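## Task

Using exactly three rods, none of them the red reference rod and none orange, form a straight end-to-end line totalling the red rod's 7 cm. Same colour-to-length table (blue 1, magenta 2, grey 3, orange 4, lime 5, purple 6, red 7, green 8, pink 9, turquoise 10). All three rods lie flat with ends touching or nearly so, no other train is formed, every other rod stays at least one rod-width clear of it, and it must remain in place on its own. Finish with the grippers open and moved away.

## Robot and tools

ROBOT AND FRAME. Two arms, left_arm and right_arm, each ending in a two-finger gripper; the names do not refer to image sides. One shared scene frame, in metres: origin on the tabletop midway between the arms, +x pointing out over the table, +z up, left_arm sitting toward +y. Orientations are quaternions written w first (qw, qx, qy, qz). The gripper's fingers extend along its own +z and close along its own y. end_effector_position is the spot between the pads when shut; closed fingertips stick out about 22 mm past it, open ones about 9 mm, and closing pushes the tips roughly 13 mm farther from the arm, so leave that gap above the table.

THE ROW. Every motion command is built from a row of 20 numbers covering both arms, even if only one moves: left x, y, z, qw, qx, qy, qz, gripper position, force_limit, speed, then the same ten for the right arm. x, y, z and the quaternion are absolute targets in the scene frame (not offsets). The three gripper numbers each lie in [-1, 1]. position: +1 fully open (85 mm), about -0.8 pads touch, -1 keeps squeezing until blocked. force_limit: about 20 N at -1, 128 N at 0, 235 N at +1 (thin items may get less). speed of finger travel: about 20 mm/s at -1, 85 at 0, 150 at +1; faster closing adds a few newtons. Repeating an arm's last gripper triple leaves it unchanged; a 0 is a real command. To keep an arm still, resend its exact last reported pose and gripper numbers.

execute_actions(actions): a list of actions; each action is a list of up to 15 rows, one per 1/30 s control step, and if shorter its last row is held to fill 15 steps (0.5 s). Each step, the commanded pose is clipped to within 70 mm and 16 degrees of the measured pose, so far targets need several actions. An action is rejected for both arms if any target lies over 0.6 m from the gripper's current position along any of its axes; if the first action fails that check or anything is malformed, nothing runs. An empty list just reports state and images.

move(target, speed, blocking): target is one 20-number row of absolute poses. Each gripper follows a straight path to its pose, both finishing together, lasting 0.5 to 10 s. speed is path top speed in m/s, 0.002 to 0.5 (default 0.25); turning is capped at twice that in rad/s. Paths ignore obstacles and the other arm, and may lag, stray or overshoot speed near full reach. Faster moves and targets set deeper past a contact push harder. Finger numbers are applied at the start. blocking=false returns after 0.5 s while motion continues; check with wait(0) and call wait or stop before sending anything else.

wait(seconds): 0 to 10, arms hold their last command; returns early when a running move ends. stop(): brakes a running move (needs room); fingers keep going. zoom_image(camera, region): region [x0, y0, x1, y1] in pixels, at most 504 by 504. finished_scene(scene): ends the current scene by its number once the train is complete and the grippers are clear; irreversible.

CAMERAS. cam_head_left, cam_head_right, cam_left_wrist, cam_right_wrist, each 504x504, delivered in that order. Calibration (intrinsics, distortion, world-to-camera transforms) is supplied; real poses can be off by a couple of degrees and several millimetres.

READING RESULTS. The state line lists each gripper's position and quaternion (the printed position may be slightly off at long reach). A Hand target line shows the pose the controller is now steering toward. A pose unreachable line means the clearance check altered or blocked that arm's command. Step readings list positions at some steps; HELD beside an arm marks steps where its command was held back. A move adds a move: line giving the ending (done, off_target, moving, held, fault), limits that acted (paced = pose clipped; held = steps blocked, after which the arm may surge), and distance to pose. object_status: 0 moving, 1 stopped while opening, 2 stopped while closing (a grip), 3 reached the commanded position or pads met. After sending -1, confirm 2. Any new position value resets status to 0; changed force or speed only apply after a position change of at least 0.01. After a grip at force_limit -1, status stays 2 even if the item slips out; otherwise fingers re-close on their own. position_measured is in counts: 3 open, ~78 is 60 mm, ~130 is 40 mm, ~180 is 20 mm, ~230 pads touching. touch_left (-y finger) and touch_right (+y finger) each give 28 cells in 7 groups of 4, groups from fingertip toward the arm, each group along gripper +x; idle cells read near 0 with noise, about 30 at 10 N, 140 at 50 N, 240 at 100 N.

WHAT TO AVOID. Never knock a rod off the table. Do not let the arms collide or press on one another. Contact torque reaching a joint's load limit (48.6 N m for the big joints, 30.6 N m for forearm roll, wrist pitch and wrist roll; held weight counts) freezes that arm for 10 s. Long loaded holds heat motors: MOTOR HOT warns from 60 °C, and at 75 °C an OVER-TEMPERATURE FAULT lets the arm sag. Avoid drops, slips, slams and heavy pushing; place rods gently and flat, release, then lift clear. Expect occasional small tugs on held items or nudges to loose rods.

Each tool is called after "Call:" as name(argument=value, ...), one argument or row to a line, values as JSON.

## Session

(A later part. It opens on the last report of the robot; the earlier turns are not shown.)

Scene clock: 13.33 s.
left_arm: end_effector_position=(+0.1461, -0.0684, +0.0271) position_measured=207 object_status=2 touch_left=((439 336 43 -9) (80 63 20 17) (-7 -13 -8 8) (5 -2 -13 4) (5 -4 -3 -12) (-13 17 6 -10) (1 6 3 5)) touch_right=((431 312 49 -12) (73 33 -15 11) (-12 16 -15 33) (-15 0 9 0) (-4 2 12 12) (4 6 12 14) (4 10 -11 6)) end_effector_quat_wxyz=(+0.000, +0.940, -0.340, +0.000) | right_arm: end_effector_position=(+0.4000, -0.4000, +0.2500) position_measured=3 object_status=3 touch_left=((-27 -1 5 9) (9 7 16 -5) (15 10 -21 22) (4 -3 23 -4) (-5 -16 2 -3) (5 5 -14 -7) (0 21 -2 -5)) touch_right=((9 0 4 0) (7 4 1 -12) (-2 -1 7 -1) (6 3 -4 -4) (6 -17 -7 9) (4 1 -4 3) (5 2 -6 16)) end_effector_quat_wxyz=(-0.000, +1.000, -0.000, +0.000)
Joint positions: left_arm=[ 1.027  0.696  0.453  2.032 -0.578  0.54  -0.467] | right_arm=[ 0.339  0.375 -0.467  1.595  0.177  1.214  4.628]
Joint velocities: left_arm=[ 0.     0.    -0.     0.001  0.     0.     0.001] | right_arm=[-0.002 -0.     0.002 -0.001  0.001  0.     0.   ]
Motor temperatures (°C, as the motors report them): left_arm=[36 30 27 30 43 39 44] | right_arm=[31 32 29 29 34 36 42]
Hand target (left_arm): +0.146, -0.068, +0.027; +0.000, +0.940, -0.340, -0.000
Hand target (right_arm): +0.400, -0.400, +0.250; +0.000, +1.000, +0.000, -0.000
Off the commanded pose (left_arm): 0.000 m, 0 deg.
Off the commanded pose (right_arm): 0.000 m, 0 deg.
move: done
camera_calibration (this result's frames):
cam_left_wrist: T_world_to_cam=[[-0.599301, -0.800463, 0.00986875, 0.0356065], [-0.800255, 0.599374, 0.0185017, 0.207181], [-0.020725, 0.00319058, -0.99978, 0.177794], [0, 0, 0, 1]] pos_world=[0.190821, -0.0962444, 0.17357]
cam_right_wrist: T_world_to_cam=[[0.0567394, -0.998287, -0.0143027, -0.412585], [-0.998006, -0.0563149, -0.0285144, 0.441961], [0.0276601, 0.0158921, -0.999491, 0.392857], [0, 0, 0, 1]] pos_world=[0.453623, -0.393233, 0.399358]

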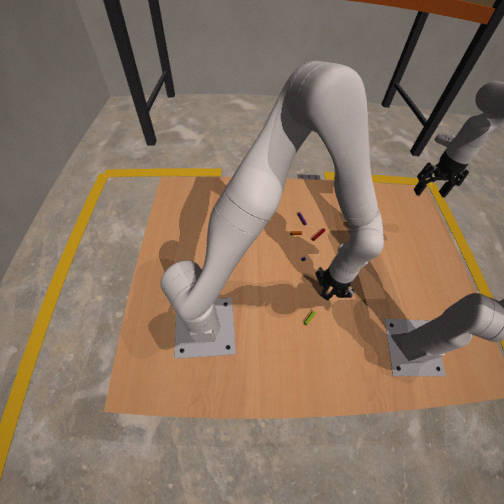

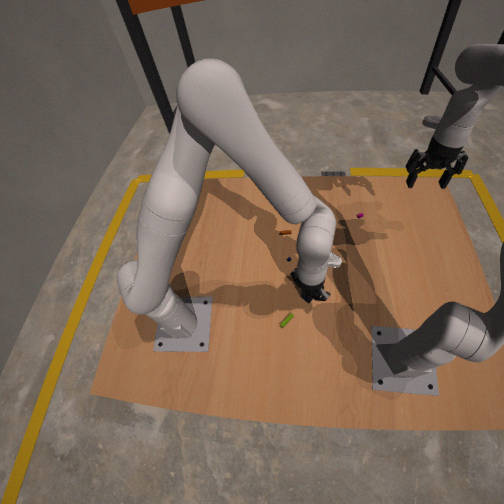

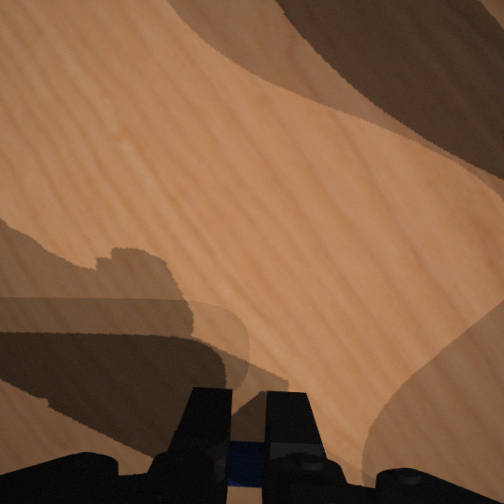

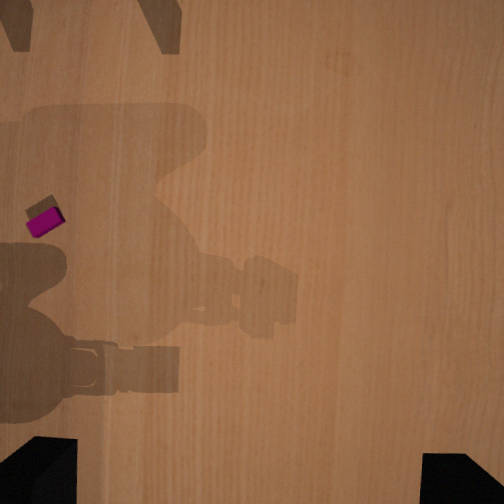

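Call:
move(
  target=[0.1461,-0.0683,0.045,0,0.94,-0.34,0,-1,-1,0, 0.40,-0.40,0.25,0,1,0,0,1,-1,0],
  speed=0.08,
)

Call:
move(
  target=[0.1050,-0.0292,0.045,0,0.94,-0.34,0,-1,-1,0, 0.40,-0.40,0.25,0,1,0,0,1,-1,0],
  speed=0.1,
)

Call:
move(
  target=[0.1050,-0.0292,0.0275,0,0.94,-0.34,0,-1,-1,0, 0.40,-0.40,0.25,0,1,0,0,1,-1,0],
  speed=0.04,
)

Call:
move(
  target=[0.1050,-0.0292,0.0275,0,0.94,-0.34,0,-0.2,-1,0, 0.40,-0.40,0.25,0,1,0,0,1,-1,0],
)

Call:
move(
  target=[0.066,0.0,0.10,0,0.94,-0.34,0,-0.2,-1,0, 0.40,-0.40,0.25,0,1,0,0,1,-1,0],
  speed=0.1,
)

Scene clock: 14.33 s.
left_arm: end_effector_position=(+0.1459, -0.0683, +0.0449) position_measured=207 object_status=2 touch_left=((428 329 38 -9) (80 72 22 9) (-5 -7 -4 2) (3 -2 -14 5) (2 -1 -6 -6) (-5 0 8 8) (-2 2 5 4)) touch_right=((427 347 37 -5) (80 34 -13 11) (-9 -1 -24 -10) (7 32 -10 -20) (10 -2 -10 -11) (42 8 -9 5) (8 -43 -5 -24)) end_effector_quat_wxyz=(-0.000, +0.940, -0.340, -0.000) | right_arm: end_effector_position=(+0.4000, -0.4000, +0.2500) position_measured=3 object_status=3 touch_left=((-1 6 2 -23) (29 -14 27 -2) (-5 -4 -8 -20) (0 10 24 16) (10 6 10 3) (11 -11 0 25) (-17 -37 -7 13)) touch_right=((9 -4 -2 8) (5 15 -8 0) (-4 -9 5 -2) (2 -6 -2 -1) (13 -2 3 1) (-4 -7 -10 3) (13 2 -3 -3)) end_effector_quat_wxyz=(-0.000, +1.000, +0.000, +0.000)
Joint positions: left_arm=[ 1.     0.66   0.49   2.022 -0.546  0.589 -0.493] | right_arm=[ 0.339  0.375 -0.467  1.595  0.177  1.214  4.628]
Joint velocities: left_arm=[-0.004 -0.003 -0.002  0.     0.001 -0.    -0.001] | right_arm=[ 0.    -0.001  0.     0.001  0.001 -0.     0.   ]
Motor temperatures (°C, as the motors report them): left_arm=[36 30 27 30 43 39 44] | right_arm=[31 32 29 29 34 36 42]
Hand target (left_arm): +0.146, -0.068, +0.045; -0.000, +0.940, -0.340, +0.000
Hand target (right_arm): +0.400, -0.400, +0.250; +0.000, +1.000, +0.000, -0.000
Off the commanded pose (left_arm): 0.000 m, 0 deg.
Off the commanded pose (right_arm): 0.000 m, 0 deg.
move: done
camera_calibration (this result's frames):
cam_left_wrist: T_world_to_cam=[[-0.599562, -0.80027, 0.00965327, 0.0354562], [-0.800055, 0.599629, 0.0189281, 0.206682], [-0.020936, 0.00362544, -0.999774, 0.195649], [0, 0, 0, 1]] pos_world=[0.190711, -0.0962672, 0.191351]
cam_right_wrist: T_world_to_cam=[[0.0567401, -0.998287, -0.0143028, -0.412585], [-0.998006, -0.0563156, -0.0285145, 0.44196], [0.0276601, 0.0158921, -0.999491, 0.392857], [0, 0, 0, 1]] pos_world=[0.453623, -0.393233, 0.399358]

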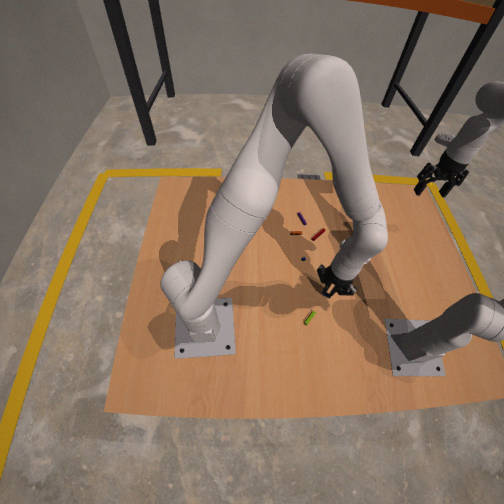

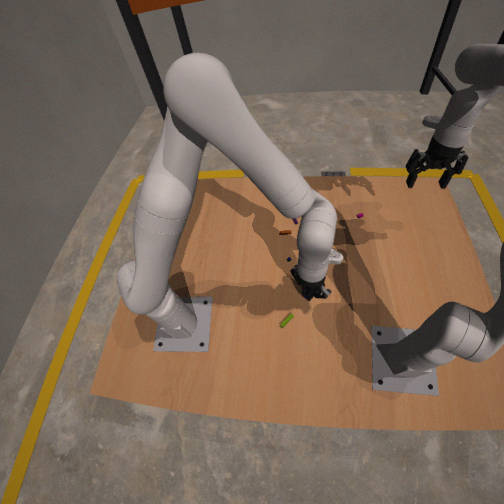

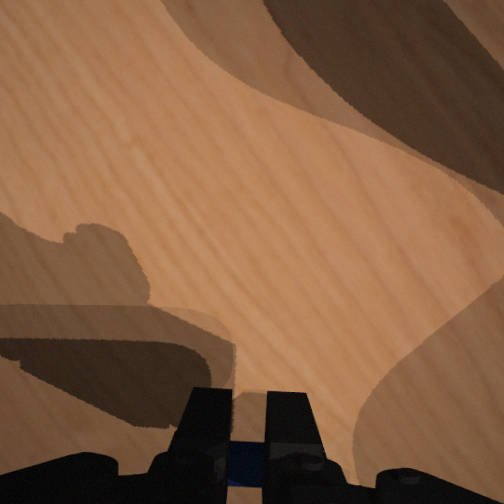

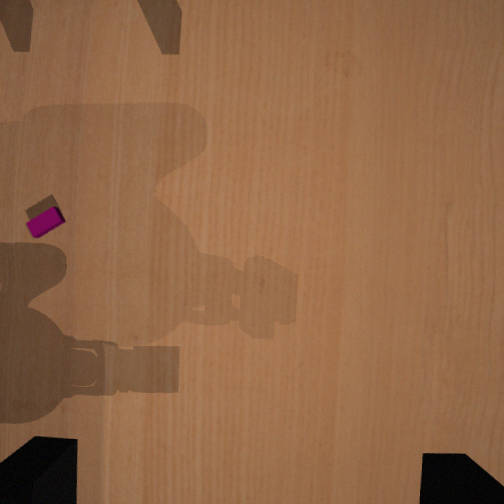

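Scene clock: 15.23 s.
left_arm: end_effector_position=(+0.1055, -0.0289, +0.0450) position_measured=207 object_status=2 touch_left=((429 332 26 -8) (87 70 6 2) (-2 -7 -2 18) (-1 0 -8 3) (12 -2 1 -16) (-9 8 7 -5) (9 -2 8 -1)) touch_right=((454 304 64 45) (90 53 -18 2) (-4 -7 -14 21) (2 8 -2 -2) (-8 -5 1 -9) (4 20 -4 14) (1 10 30 14)) end_effector_quat_wxyz=(-0.000, +0.940, -0.340, +0.000) | right_arm: end_effector_position=(+0.4000, -0.4000, +0.2500) position_measured=3 object_status=3 touch_left=((43 2 -3 16) (-13 2 29 1) (-18 -9 -2 -20) (14 14 3 -29) (12 15 24 -7) (11 0 1 6) (0 -17 -3 2)) touch_right=((7 -9 3 -2) (-2 0 -6 -2) (4 -6 -1 3) (-2 -13 20 -5) (3 3 4 5) (4 -4 -6 3) (5 2 -10 3)) end_effector_quat_wxyz=(-0.000, +1.000, -0.000, +0.000)
Joint positions: left_arm=[ 1.081  0.592  0.462  2.176 -0.559  0.489 -0.384] | right_arm=[ 0.339  0.375 -0.467  1.595  0.177  1.214  4.628]
Joint velocities: left_arm=[ 0.003 -0.004  0.002  0.001 -0.002  0.001  0.002] | right_arm=[-0.001 -0.    -0.    -0.001 -0.     0.001  0.   ]
Motor temperatures (°C, as the motors report them): left_arm=[36 30 27 30 43 39 44] | right_arm=[31 32 29 29 34 36 42]
Hand target (left_arm): +0.105, -0.029, +0.045; -0.000, +0.940, -0.340, +0.000
Hand target (right_arm): +0.400, -0.400, +0.250; +0.000, +1.000, +0.000, -0.000
Off the commanded pose (left_arm): 0.001 m, 0 deg.
Off the commanded pose (right_arm): 0.000 m, 0 deg.
move: done
camera_calibration (this result's frames):
cam_left_wrist: T_world_to_cam=[[-0.598794, -0.80085, 0.00917604, 0.042733], [-0.800643, 0.598852, 0.0186333, 0.150743], [-0.0204176, 0.0038108, -0.999784, 0.19473], [0, 0, 0, 1]] pos_world=[0.150256, -0.0567923, 0.191487]
cam_right_wrist: T_world_to_cam=[[0.0567393, -0.998287, -0.0143027, -0.412585], [-0.998006, -0.0563148, -0.0285146, 0.441961], [0.0276603, 0.0158921, -0.999491, 0.392857], [0, 0, 0, 1]] pos_world=[0.453623, -0.393233, 0.399358]

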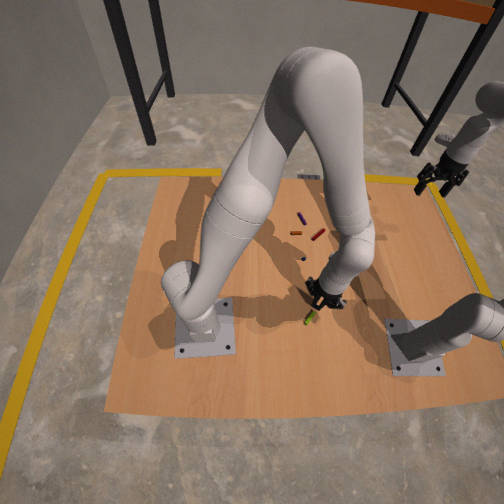

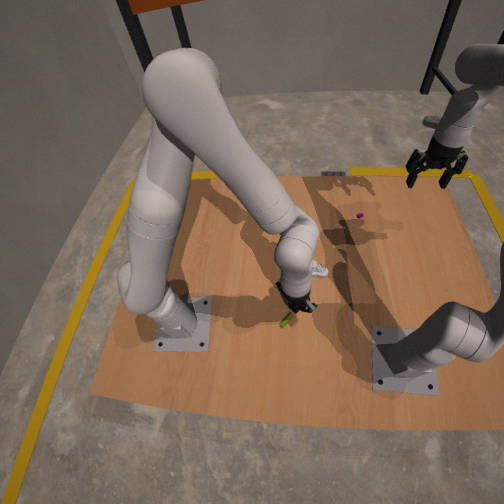

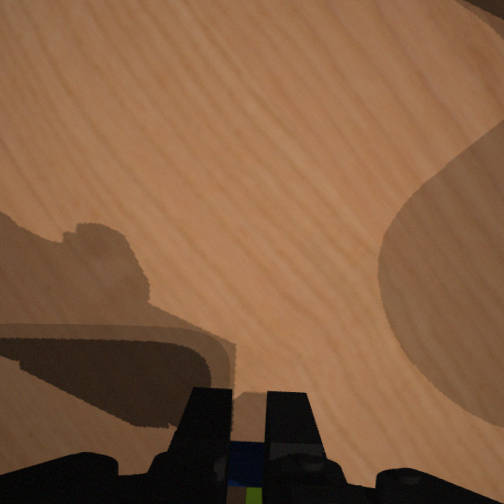

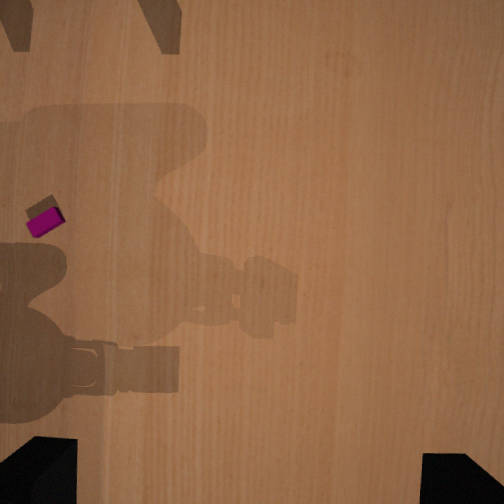

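Scene clock: 15.93 s.
left_arm: end_effector_position=(+0.1053, -0.0292, +0.0277) position_measured=207 object_status=2 touch_left=((442 333 42 -6) (86 58 10 2) (-4 -17 1 11) (1 -6 -10 -6) (0 -11 -3 -6) (-10 8 -2 0) (-10 -8 5 3)) touch_right=((461 349 36 17) (54 41 -36 -3) (-5 2 4 39) (-28 6 15 16) (-17 -2 0 -3) (10 32 -7 -18) (-2 2 -1 13)) end_effector_quat_wxyz=(+0.000, +0.940, -0.340, +0.000) | right_arm: end_effector_position=(+0.4000, -0.4000, +0.2500) position_measured=3 object_status=3 touch_left=((-5 -9 16 12) (-4 9 22 10) (-1 -14 20 15) (-9 7 -1 11) (-9 24 3 -3) (-28 20 -5 -22) (10 -11 -23 -3)) touch_right=((2 -2 -3 -8) (-3 7 -2 -6) (2 -14 9 10) (3 5 4 2) (1 -4 -2 0) (8 -10 -11 8) (5 8 -2 15)) end_effector_quat_wxyz=(-0.000, +1.000, -0.000, +0.000)
Joint positions: left_arm=[ 1.119  0.632  0.412  2.185 -0.598  0.434 -0.349] | right_arm=[ 0.339  0.375 -0.467  1.595  0.177  1.214  4.628]
Joint velocities: left_arm=[ 0.005  0.004  0.003  0.001 -0.001 -0.     0.002] | right_arm=[-0.     0.001 -0.    -0.001 -0.    -0.001 -0.   ]
Motor temperatures (°C, as the motors report them): left_arm=[36 30 27 30 43 39 44] | right_arm=[31 32 29 29 34 36 42]
Hand target (left_arm): +0.105, -0.029, +0.028; -0.000, +0.940, -0.340, +0.000
Hand target (right_arm): +0.400, -0.400, +0.250; +0.000, +1.000, +0.000, -0.000
Off the commanded pose (left_arm): 0.000 m, 0 deg.
Off the commanded pose (right_arm): 0.000 m, 0 deg.
move: done
camera_calibration (this result's frames):
cam_left_wrist: T_world_to_cam=[[-0.598697, -0.800915, 0.00985505, 0.0424207], [-0.800714, 0.598771, 0.0182005, 0.1511], [-0.0204779, 0.00300551, -0.999786, 0.177396], [0, 0, 0, 1]] pos_world=[0.150018, -0.0570322, 0.17419]
cam_right_wrist: T_world_to_cam=[[0.0567396, -0.998287, -0.0143027, -0.412585], [-0.998006, -0.0563151, -0.0285145, 0.441961], [0.0276602, 0.0158921, -0.999491, 0.392857], [0, 0, 0, 1]] pos_world=[0.453623, -0.393233, 0.399358]

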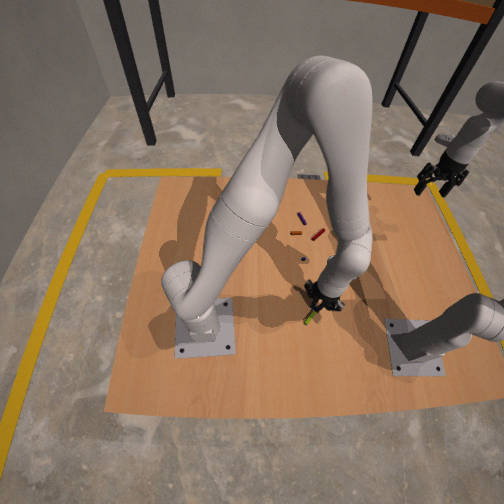

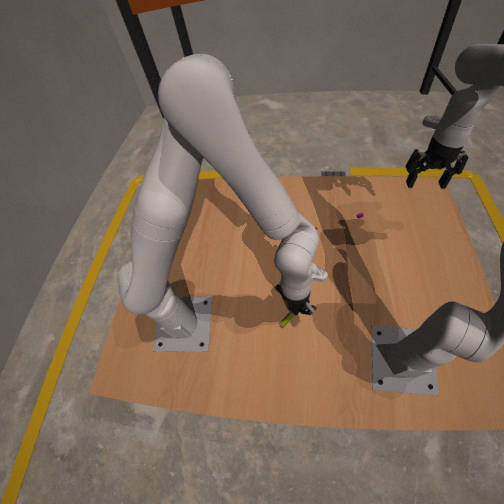

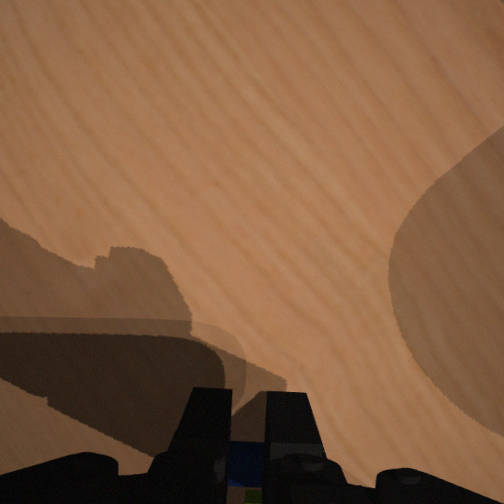

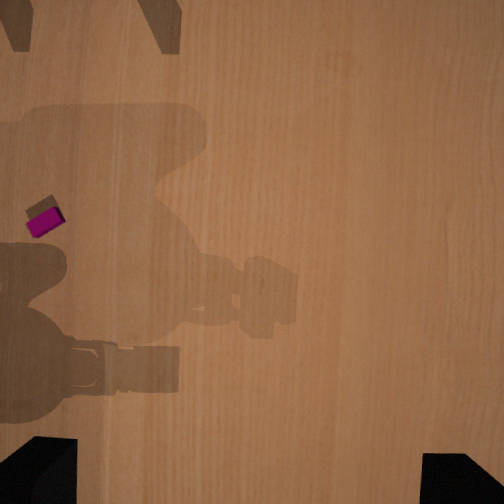

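Scene clock: 16.63 s.
left_arm: end_effector_position=(+0.1050, -0.0292, +0.0275) position_measured=154 object_status=3 touch_left=((8 -7 -6 -7) (2 -13 6 5) (-6 -3 -4 8) (1 -8 1 6) (13 -13 4 -3) (11 -2 11 2) (8 7 3 15)) touch_right=((-10 17 -23 3) (6 16 -38 -13) (-13 -2 -1 20) (-7 -2 -2 -19) (13 15 -14 5) (-20 52 20 -10) (-10 -11 16 -28)) end_effector_quat_wxyz=(+0.000, +0.940, -0.340, +0.000) | right_arm: end_effector_position=(+0.4000, -0.4000, +0.2500) position_measured=3 object_status=3 touch_left=((-7 7 -9 24) (-5 14 -7 15) (11 -9 -6 -29) (18 24 14 -14) (17 11 -11 -14) (-3 -14 8 -12) (16 -18 5 -26)) touch_right=((-2 8 -2 -5) (5 -5 -1 1) (0 -10 3 0) (-3 0 8 1) (2 3 -7 2) (4 -4 -1 -6) (3 0 1 -6)) end_effector_quat_wxyz=(-0.000, +1.000, -0.000, +0.000)
Joint positions: left_arm=[ 1.119  0.632  0.412  2.185 -0.598  0.434 -0.349] | right_arm=[ 0.339  0.375 -0.467  1.595  0.177  1.214  4.628]
Joint velocities: left_arm=[-0.    -0.     0.    -0.     0.     0.001 -0.001] | right_arm=[-0.001  0.     0.     0.001 -0.001 -0.    -0.   ]
Motor temperatures (°C, as the motors report them): left_arm=[36 30 27 30 43 39 44] | right_arm=[31 32 29 29 34 36 42]
Hand target (left_arm): +0.105, -0.029, +0.028; -0.000, +0.940, -0.340, +0.000
Hand target (right_arm): +0.400, -0.400, +0.250; +0.000, +1.000, +0.000, -0.000
Off the commanded pose (left_arm): 0.000 m, 0 deg.
Off the commanded pose (right_arm): 0.000 m, 0 deg.
move: done
camera_calibration (this result's frames):
cam_left_wrist: T_world_to_cam=[[-0.599237, -0.800512, 0.00973618, 0.042344], [-0.800303, 0.599307, 0.0186148, 0.150837], [-0.0207363, 0.00336277, -0.999779, 0.177267], [0, 0, 0, 1]] pos_world=[0.149766, -0.0570972, 0.174008]
cam_right_wrist: T_world_to_cam=[[0.0567393, -0.998287, -0.0143027, -0.412585], [-0.998006, -0.0563149, -0.0285144, 0.441961], [0.0276601, 0.0158921, -0.999491, 0.392857], [0, 0, 0, 1]] pos_world=[0.453623, -0.393233, 0.399358]

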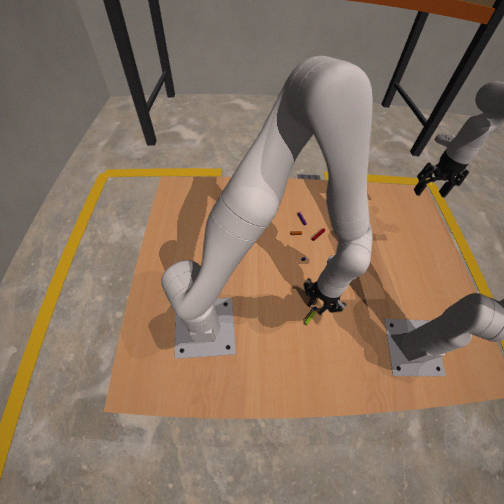

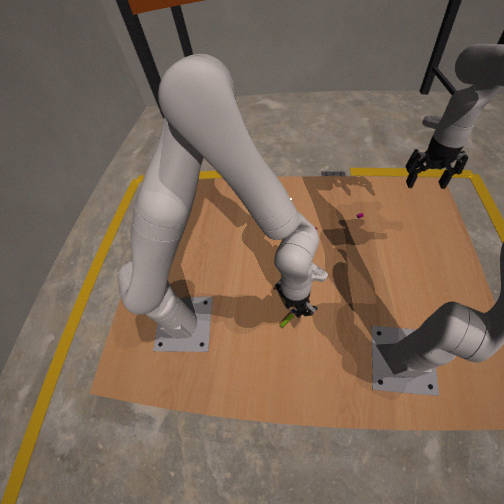

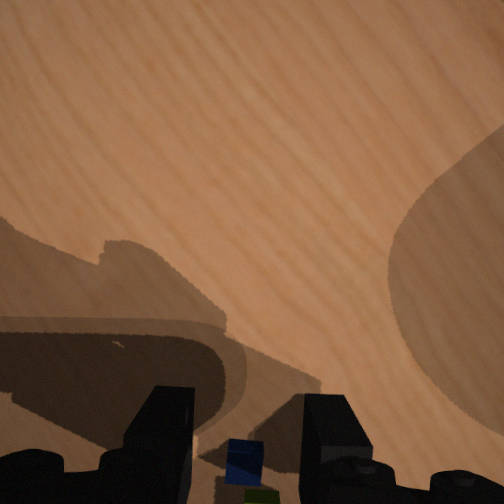

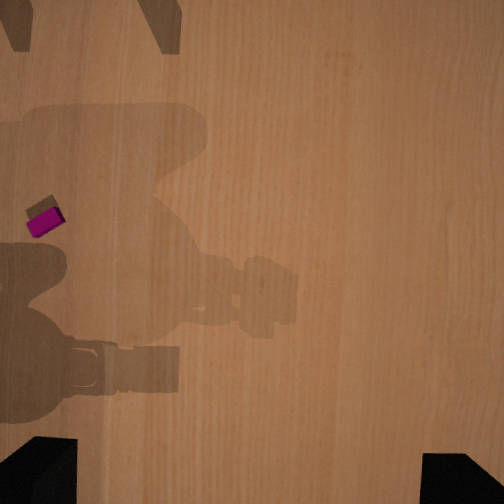

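Scene clock: 17.83 s.
left_arm: end_effector_position=(+0.0662, +0.0002, +0.0997) position_measured=154 object_status=3 touch_left=((6 3 1 -5) (-6 -10 6 2) (-7 -7 2 3) (5 -4 -4 3) (6 -7 8 -9) (-14 -1 -1 6) (-7 8 5 0)) touch_right=((-1 -7 -14 11) (16 -6 -16 7) (-9 8 -20 -21) (-32 -14 16 3) (8 5 1 4) (-6 4 4 3) (25 17 11 11)) end_effector_quat_wxyz=(-0.000, +0.940, -0.340, -0.000) | right_arm: end_effector_position=(+0.4000, -0.4000, +0.2500) position_measured=3 object_status=3 touch_left=((-4 -8 -4 11) (-13 28 -2 -6) (0 -2 -26 -14) (-2 10 0 10) (13 22 -12 -2) (7 8 2 1) (-14 -39 -21 -16)) touch_right=((-1 1 -2 0) (3 9 4 -7) (4 -3 4 5) (6 -5 0 0) (15 -1 3 11) (4 -8 -8 -8) (0 9 -6 -7)) end_effector_quat_wxyz=(-0.000, +1.000, -0.000, +0.000)
Joint positions: left_arm=[ 1.055  0.412  0.598  2.232 -0.409  0.604 -0.405] | right_arm=[ 0.339  0.375 -0.467  1.595  0.177  1.214  4.628]
Joint velocities: left_arm=[-0.003 -0.008 -0.001  0.     0.001 -0.001 -0.002] | right_arm=[-0.001 -0.     0.001 -0.001 -0.    -0.001 -0.   ]
Motor temperatures (°C, as the motors report them): left_arm=[36 30 27 30 43 39 44] | right_arm=[31 32 29 29 34 36 42]
Hand target (left_arm): +0.066, +0.000, +0.100; -0.000, +0.940, -0.340, +0.000
Hand target (right_arm): +0.400, -0.400, +0.250; +0.000, +1.000, -0.000, -0.000
Off the commanded pose (left_arm): 0.000 m, 0 deg.
Off the commanded pose (right_arm): 0.000 m, 0 deg.
move: done
camera_calibration (this result's frames):
cam_left_wrist: T_world_to_cam=[[-0.599713, -0.800164, 0.00904949, 0.0419905], [-0.799947, 0.599767, 0.0190923, 0.100731], [-0.0207045, 0.00421077, -0.999777, 0.248567], [0, 0, 0, 1]] pos_world=[0.110908, -0.0278626, 0.246208]
cam_right_wrist: T_world_to_cam=[[0.0567393, -0.998287, -0.0143028, -0.412585], [-0.998006, -0.0563148, -0.0285145, 0.441961], [0.0276602, 0.0158921, -0.999491, 0.392857], [0, 0, 0, 1]] pos_world=[0.453623, -0.393233, 0.399358]

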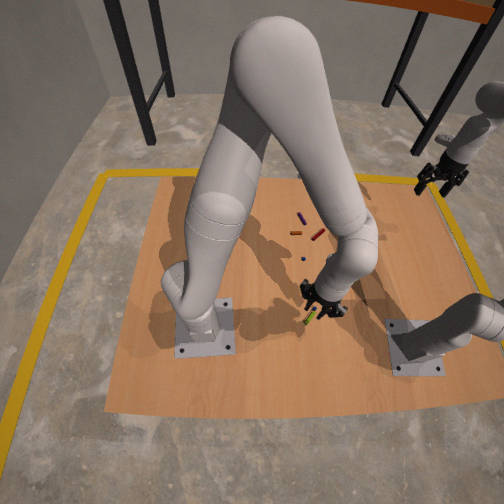

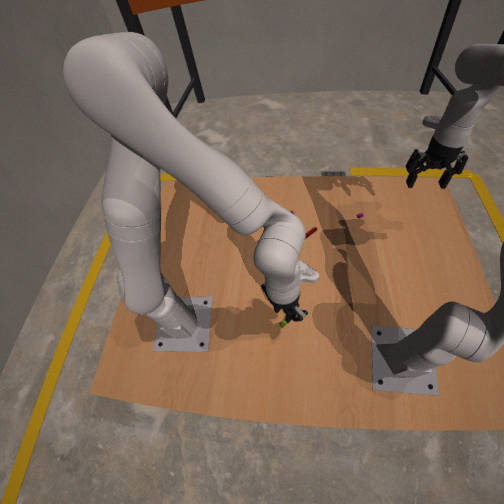

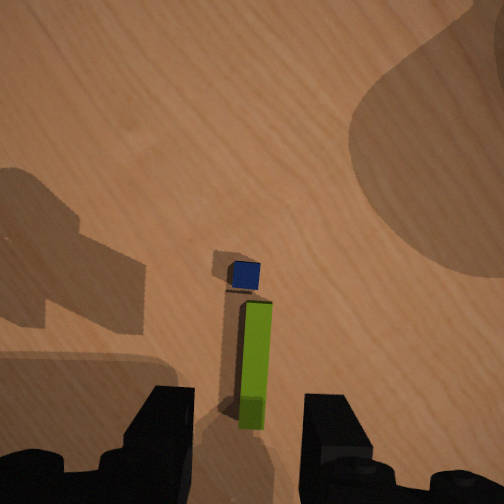

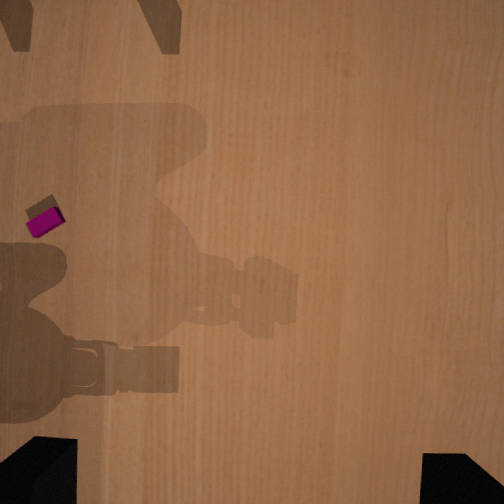

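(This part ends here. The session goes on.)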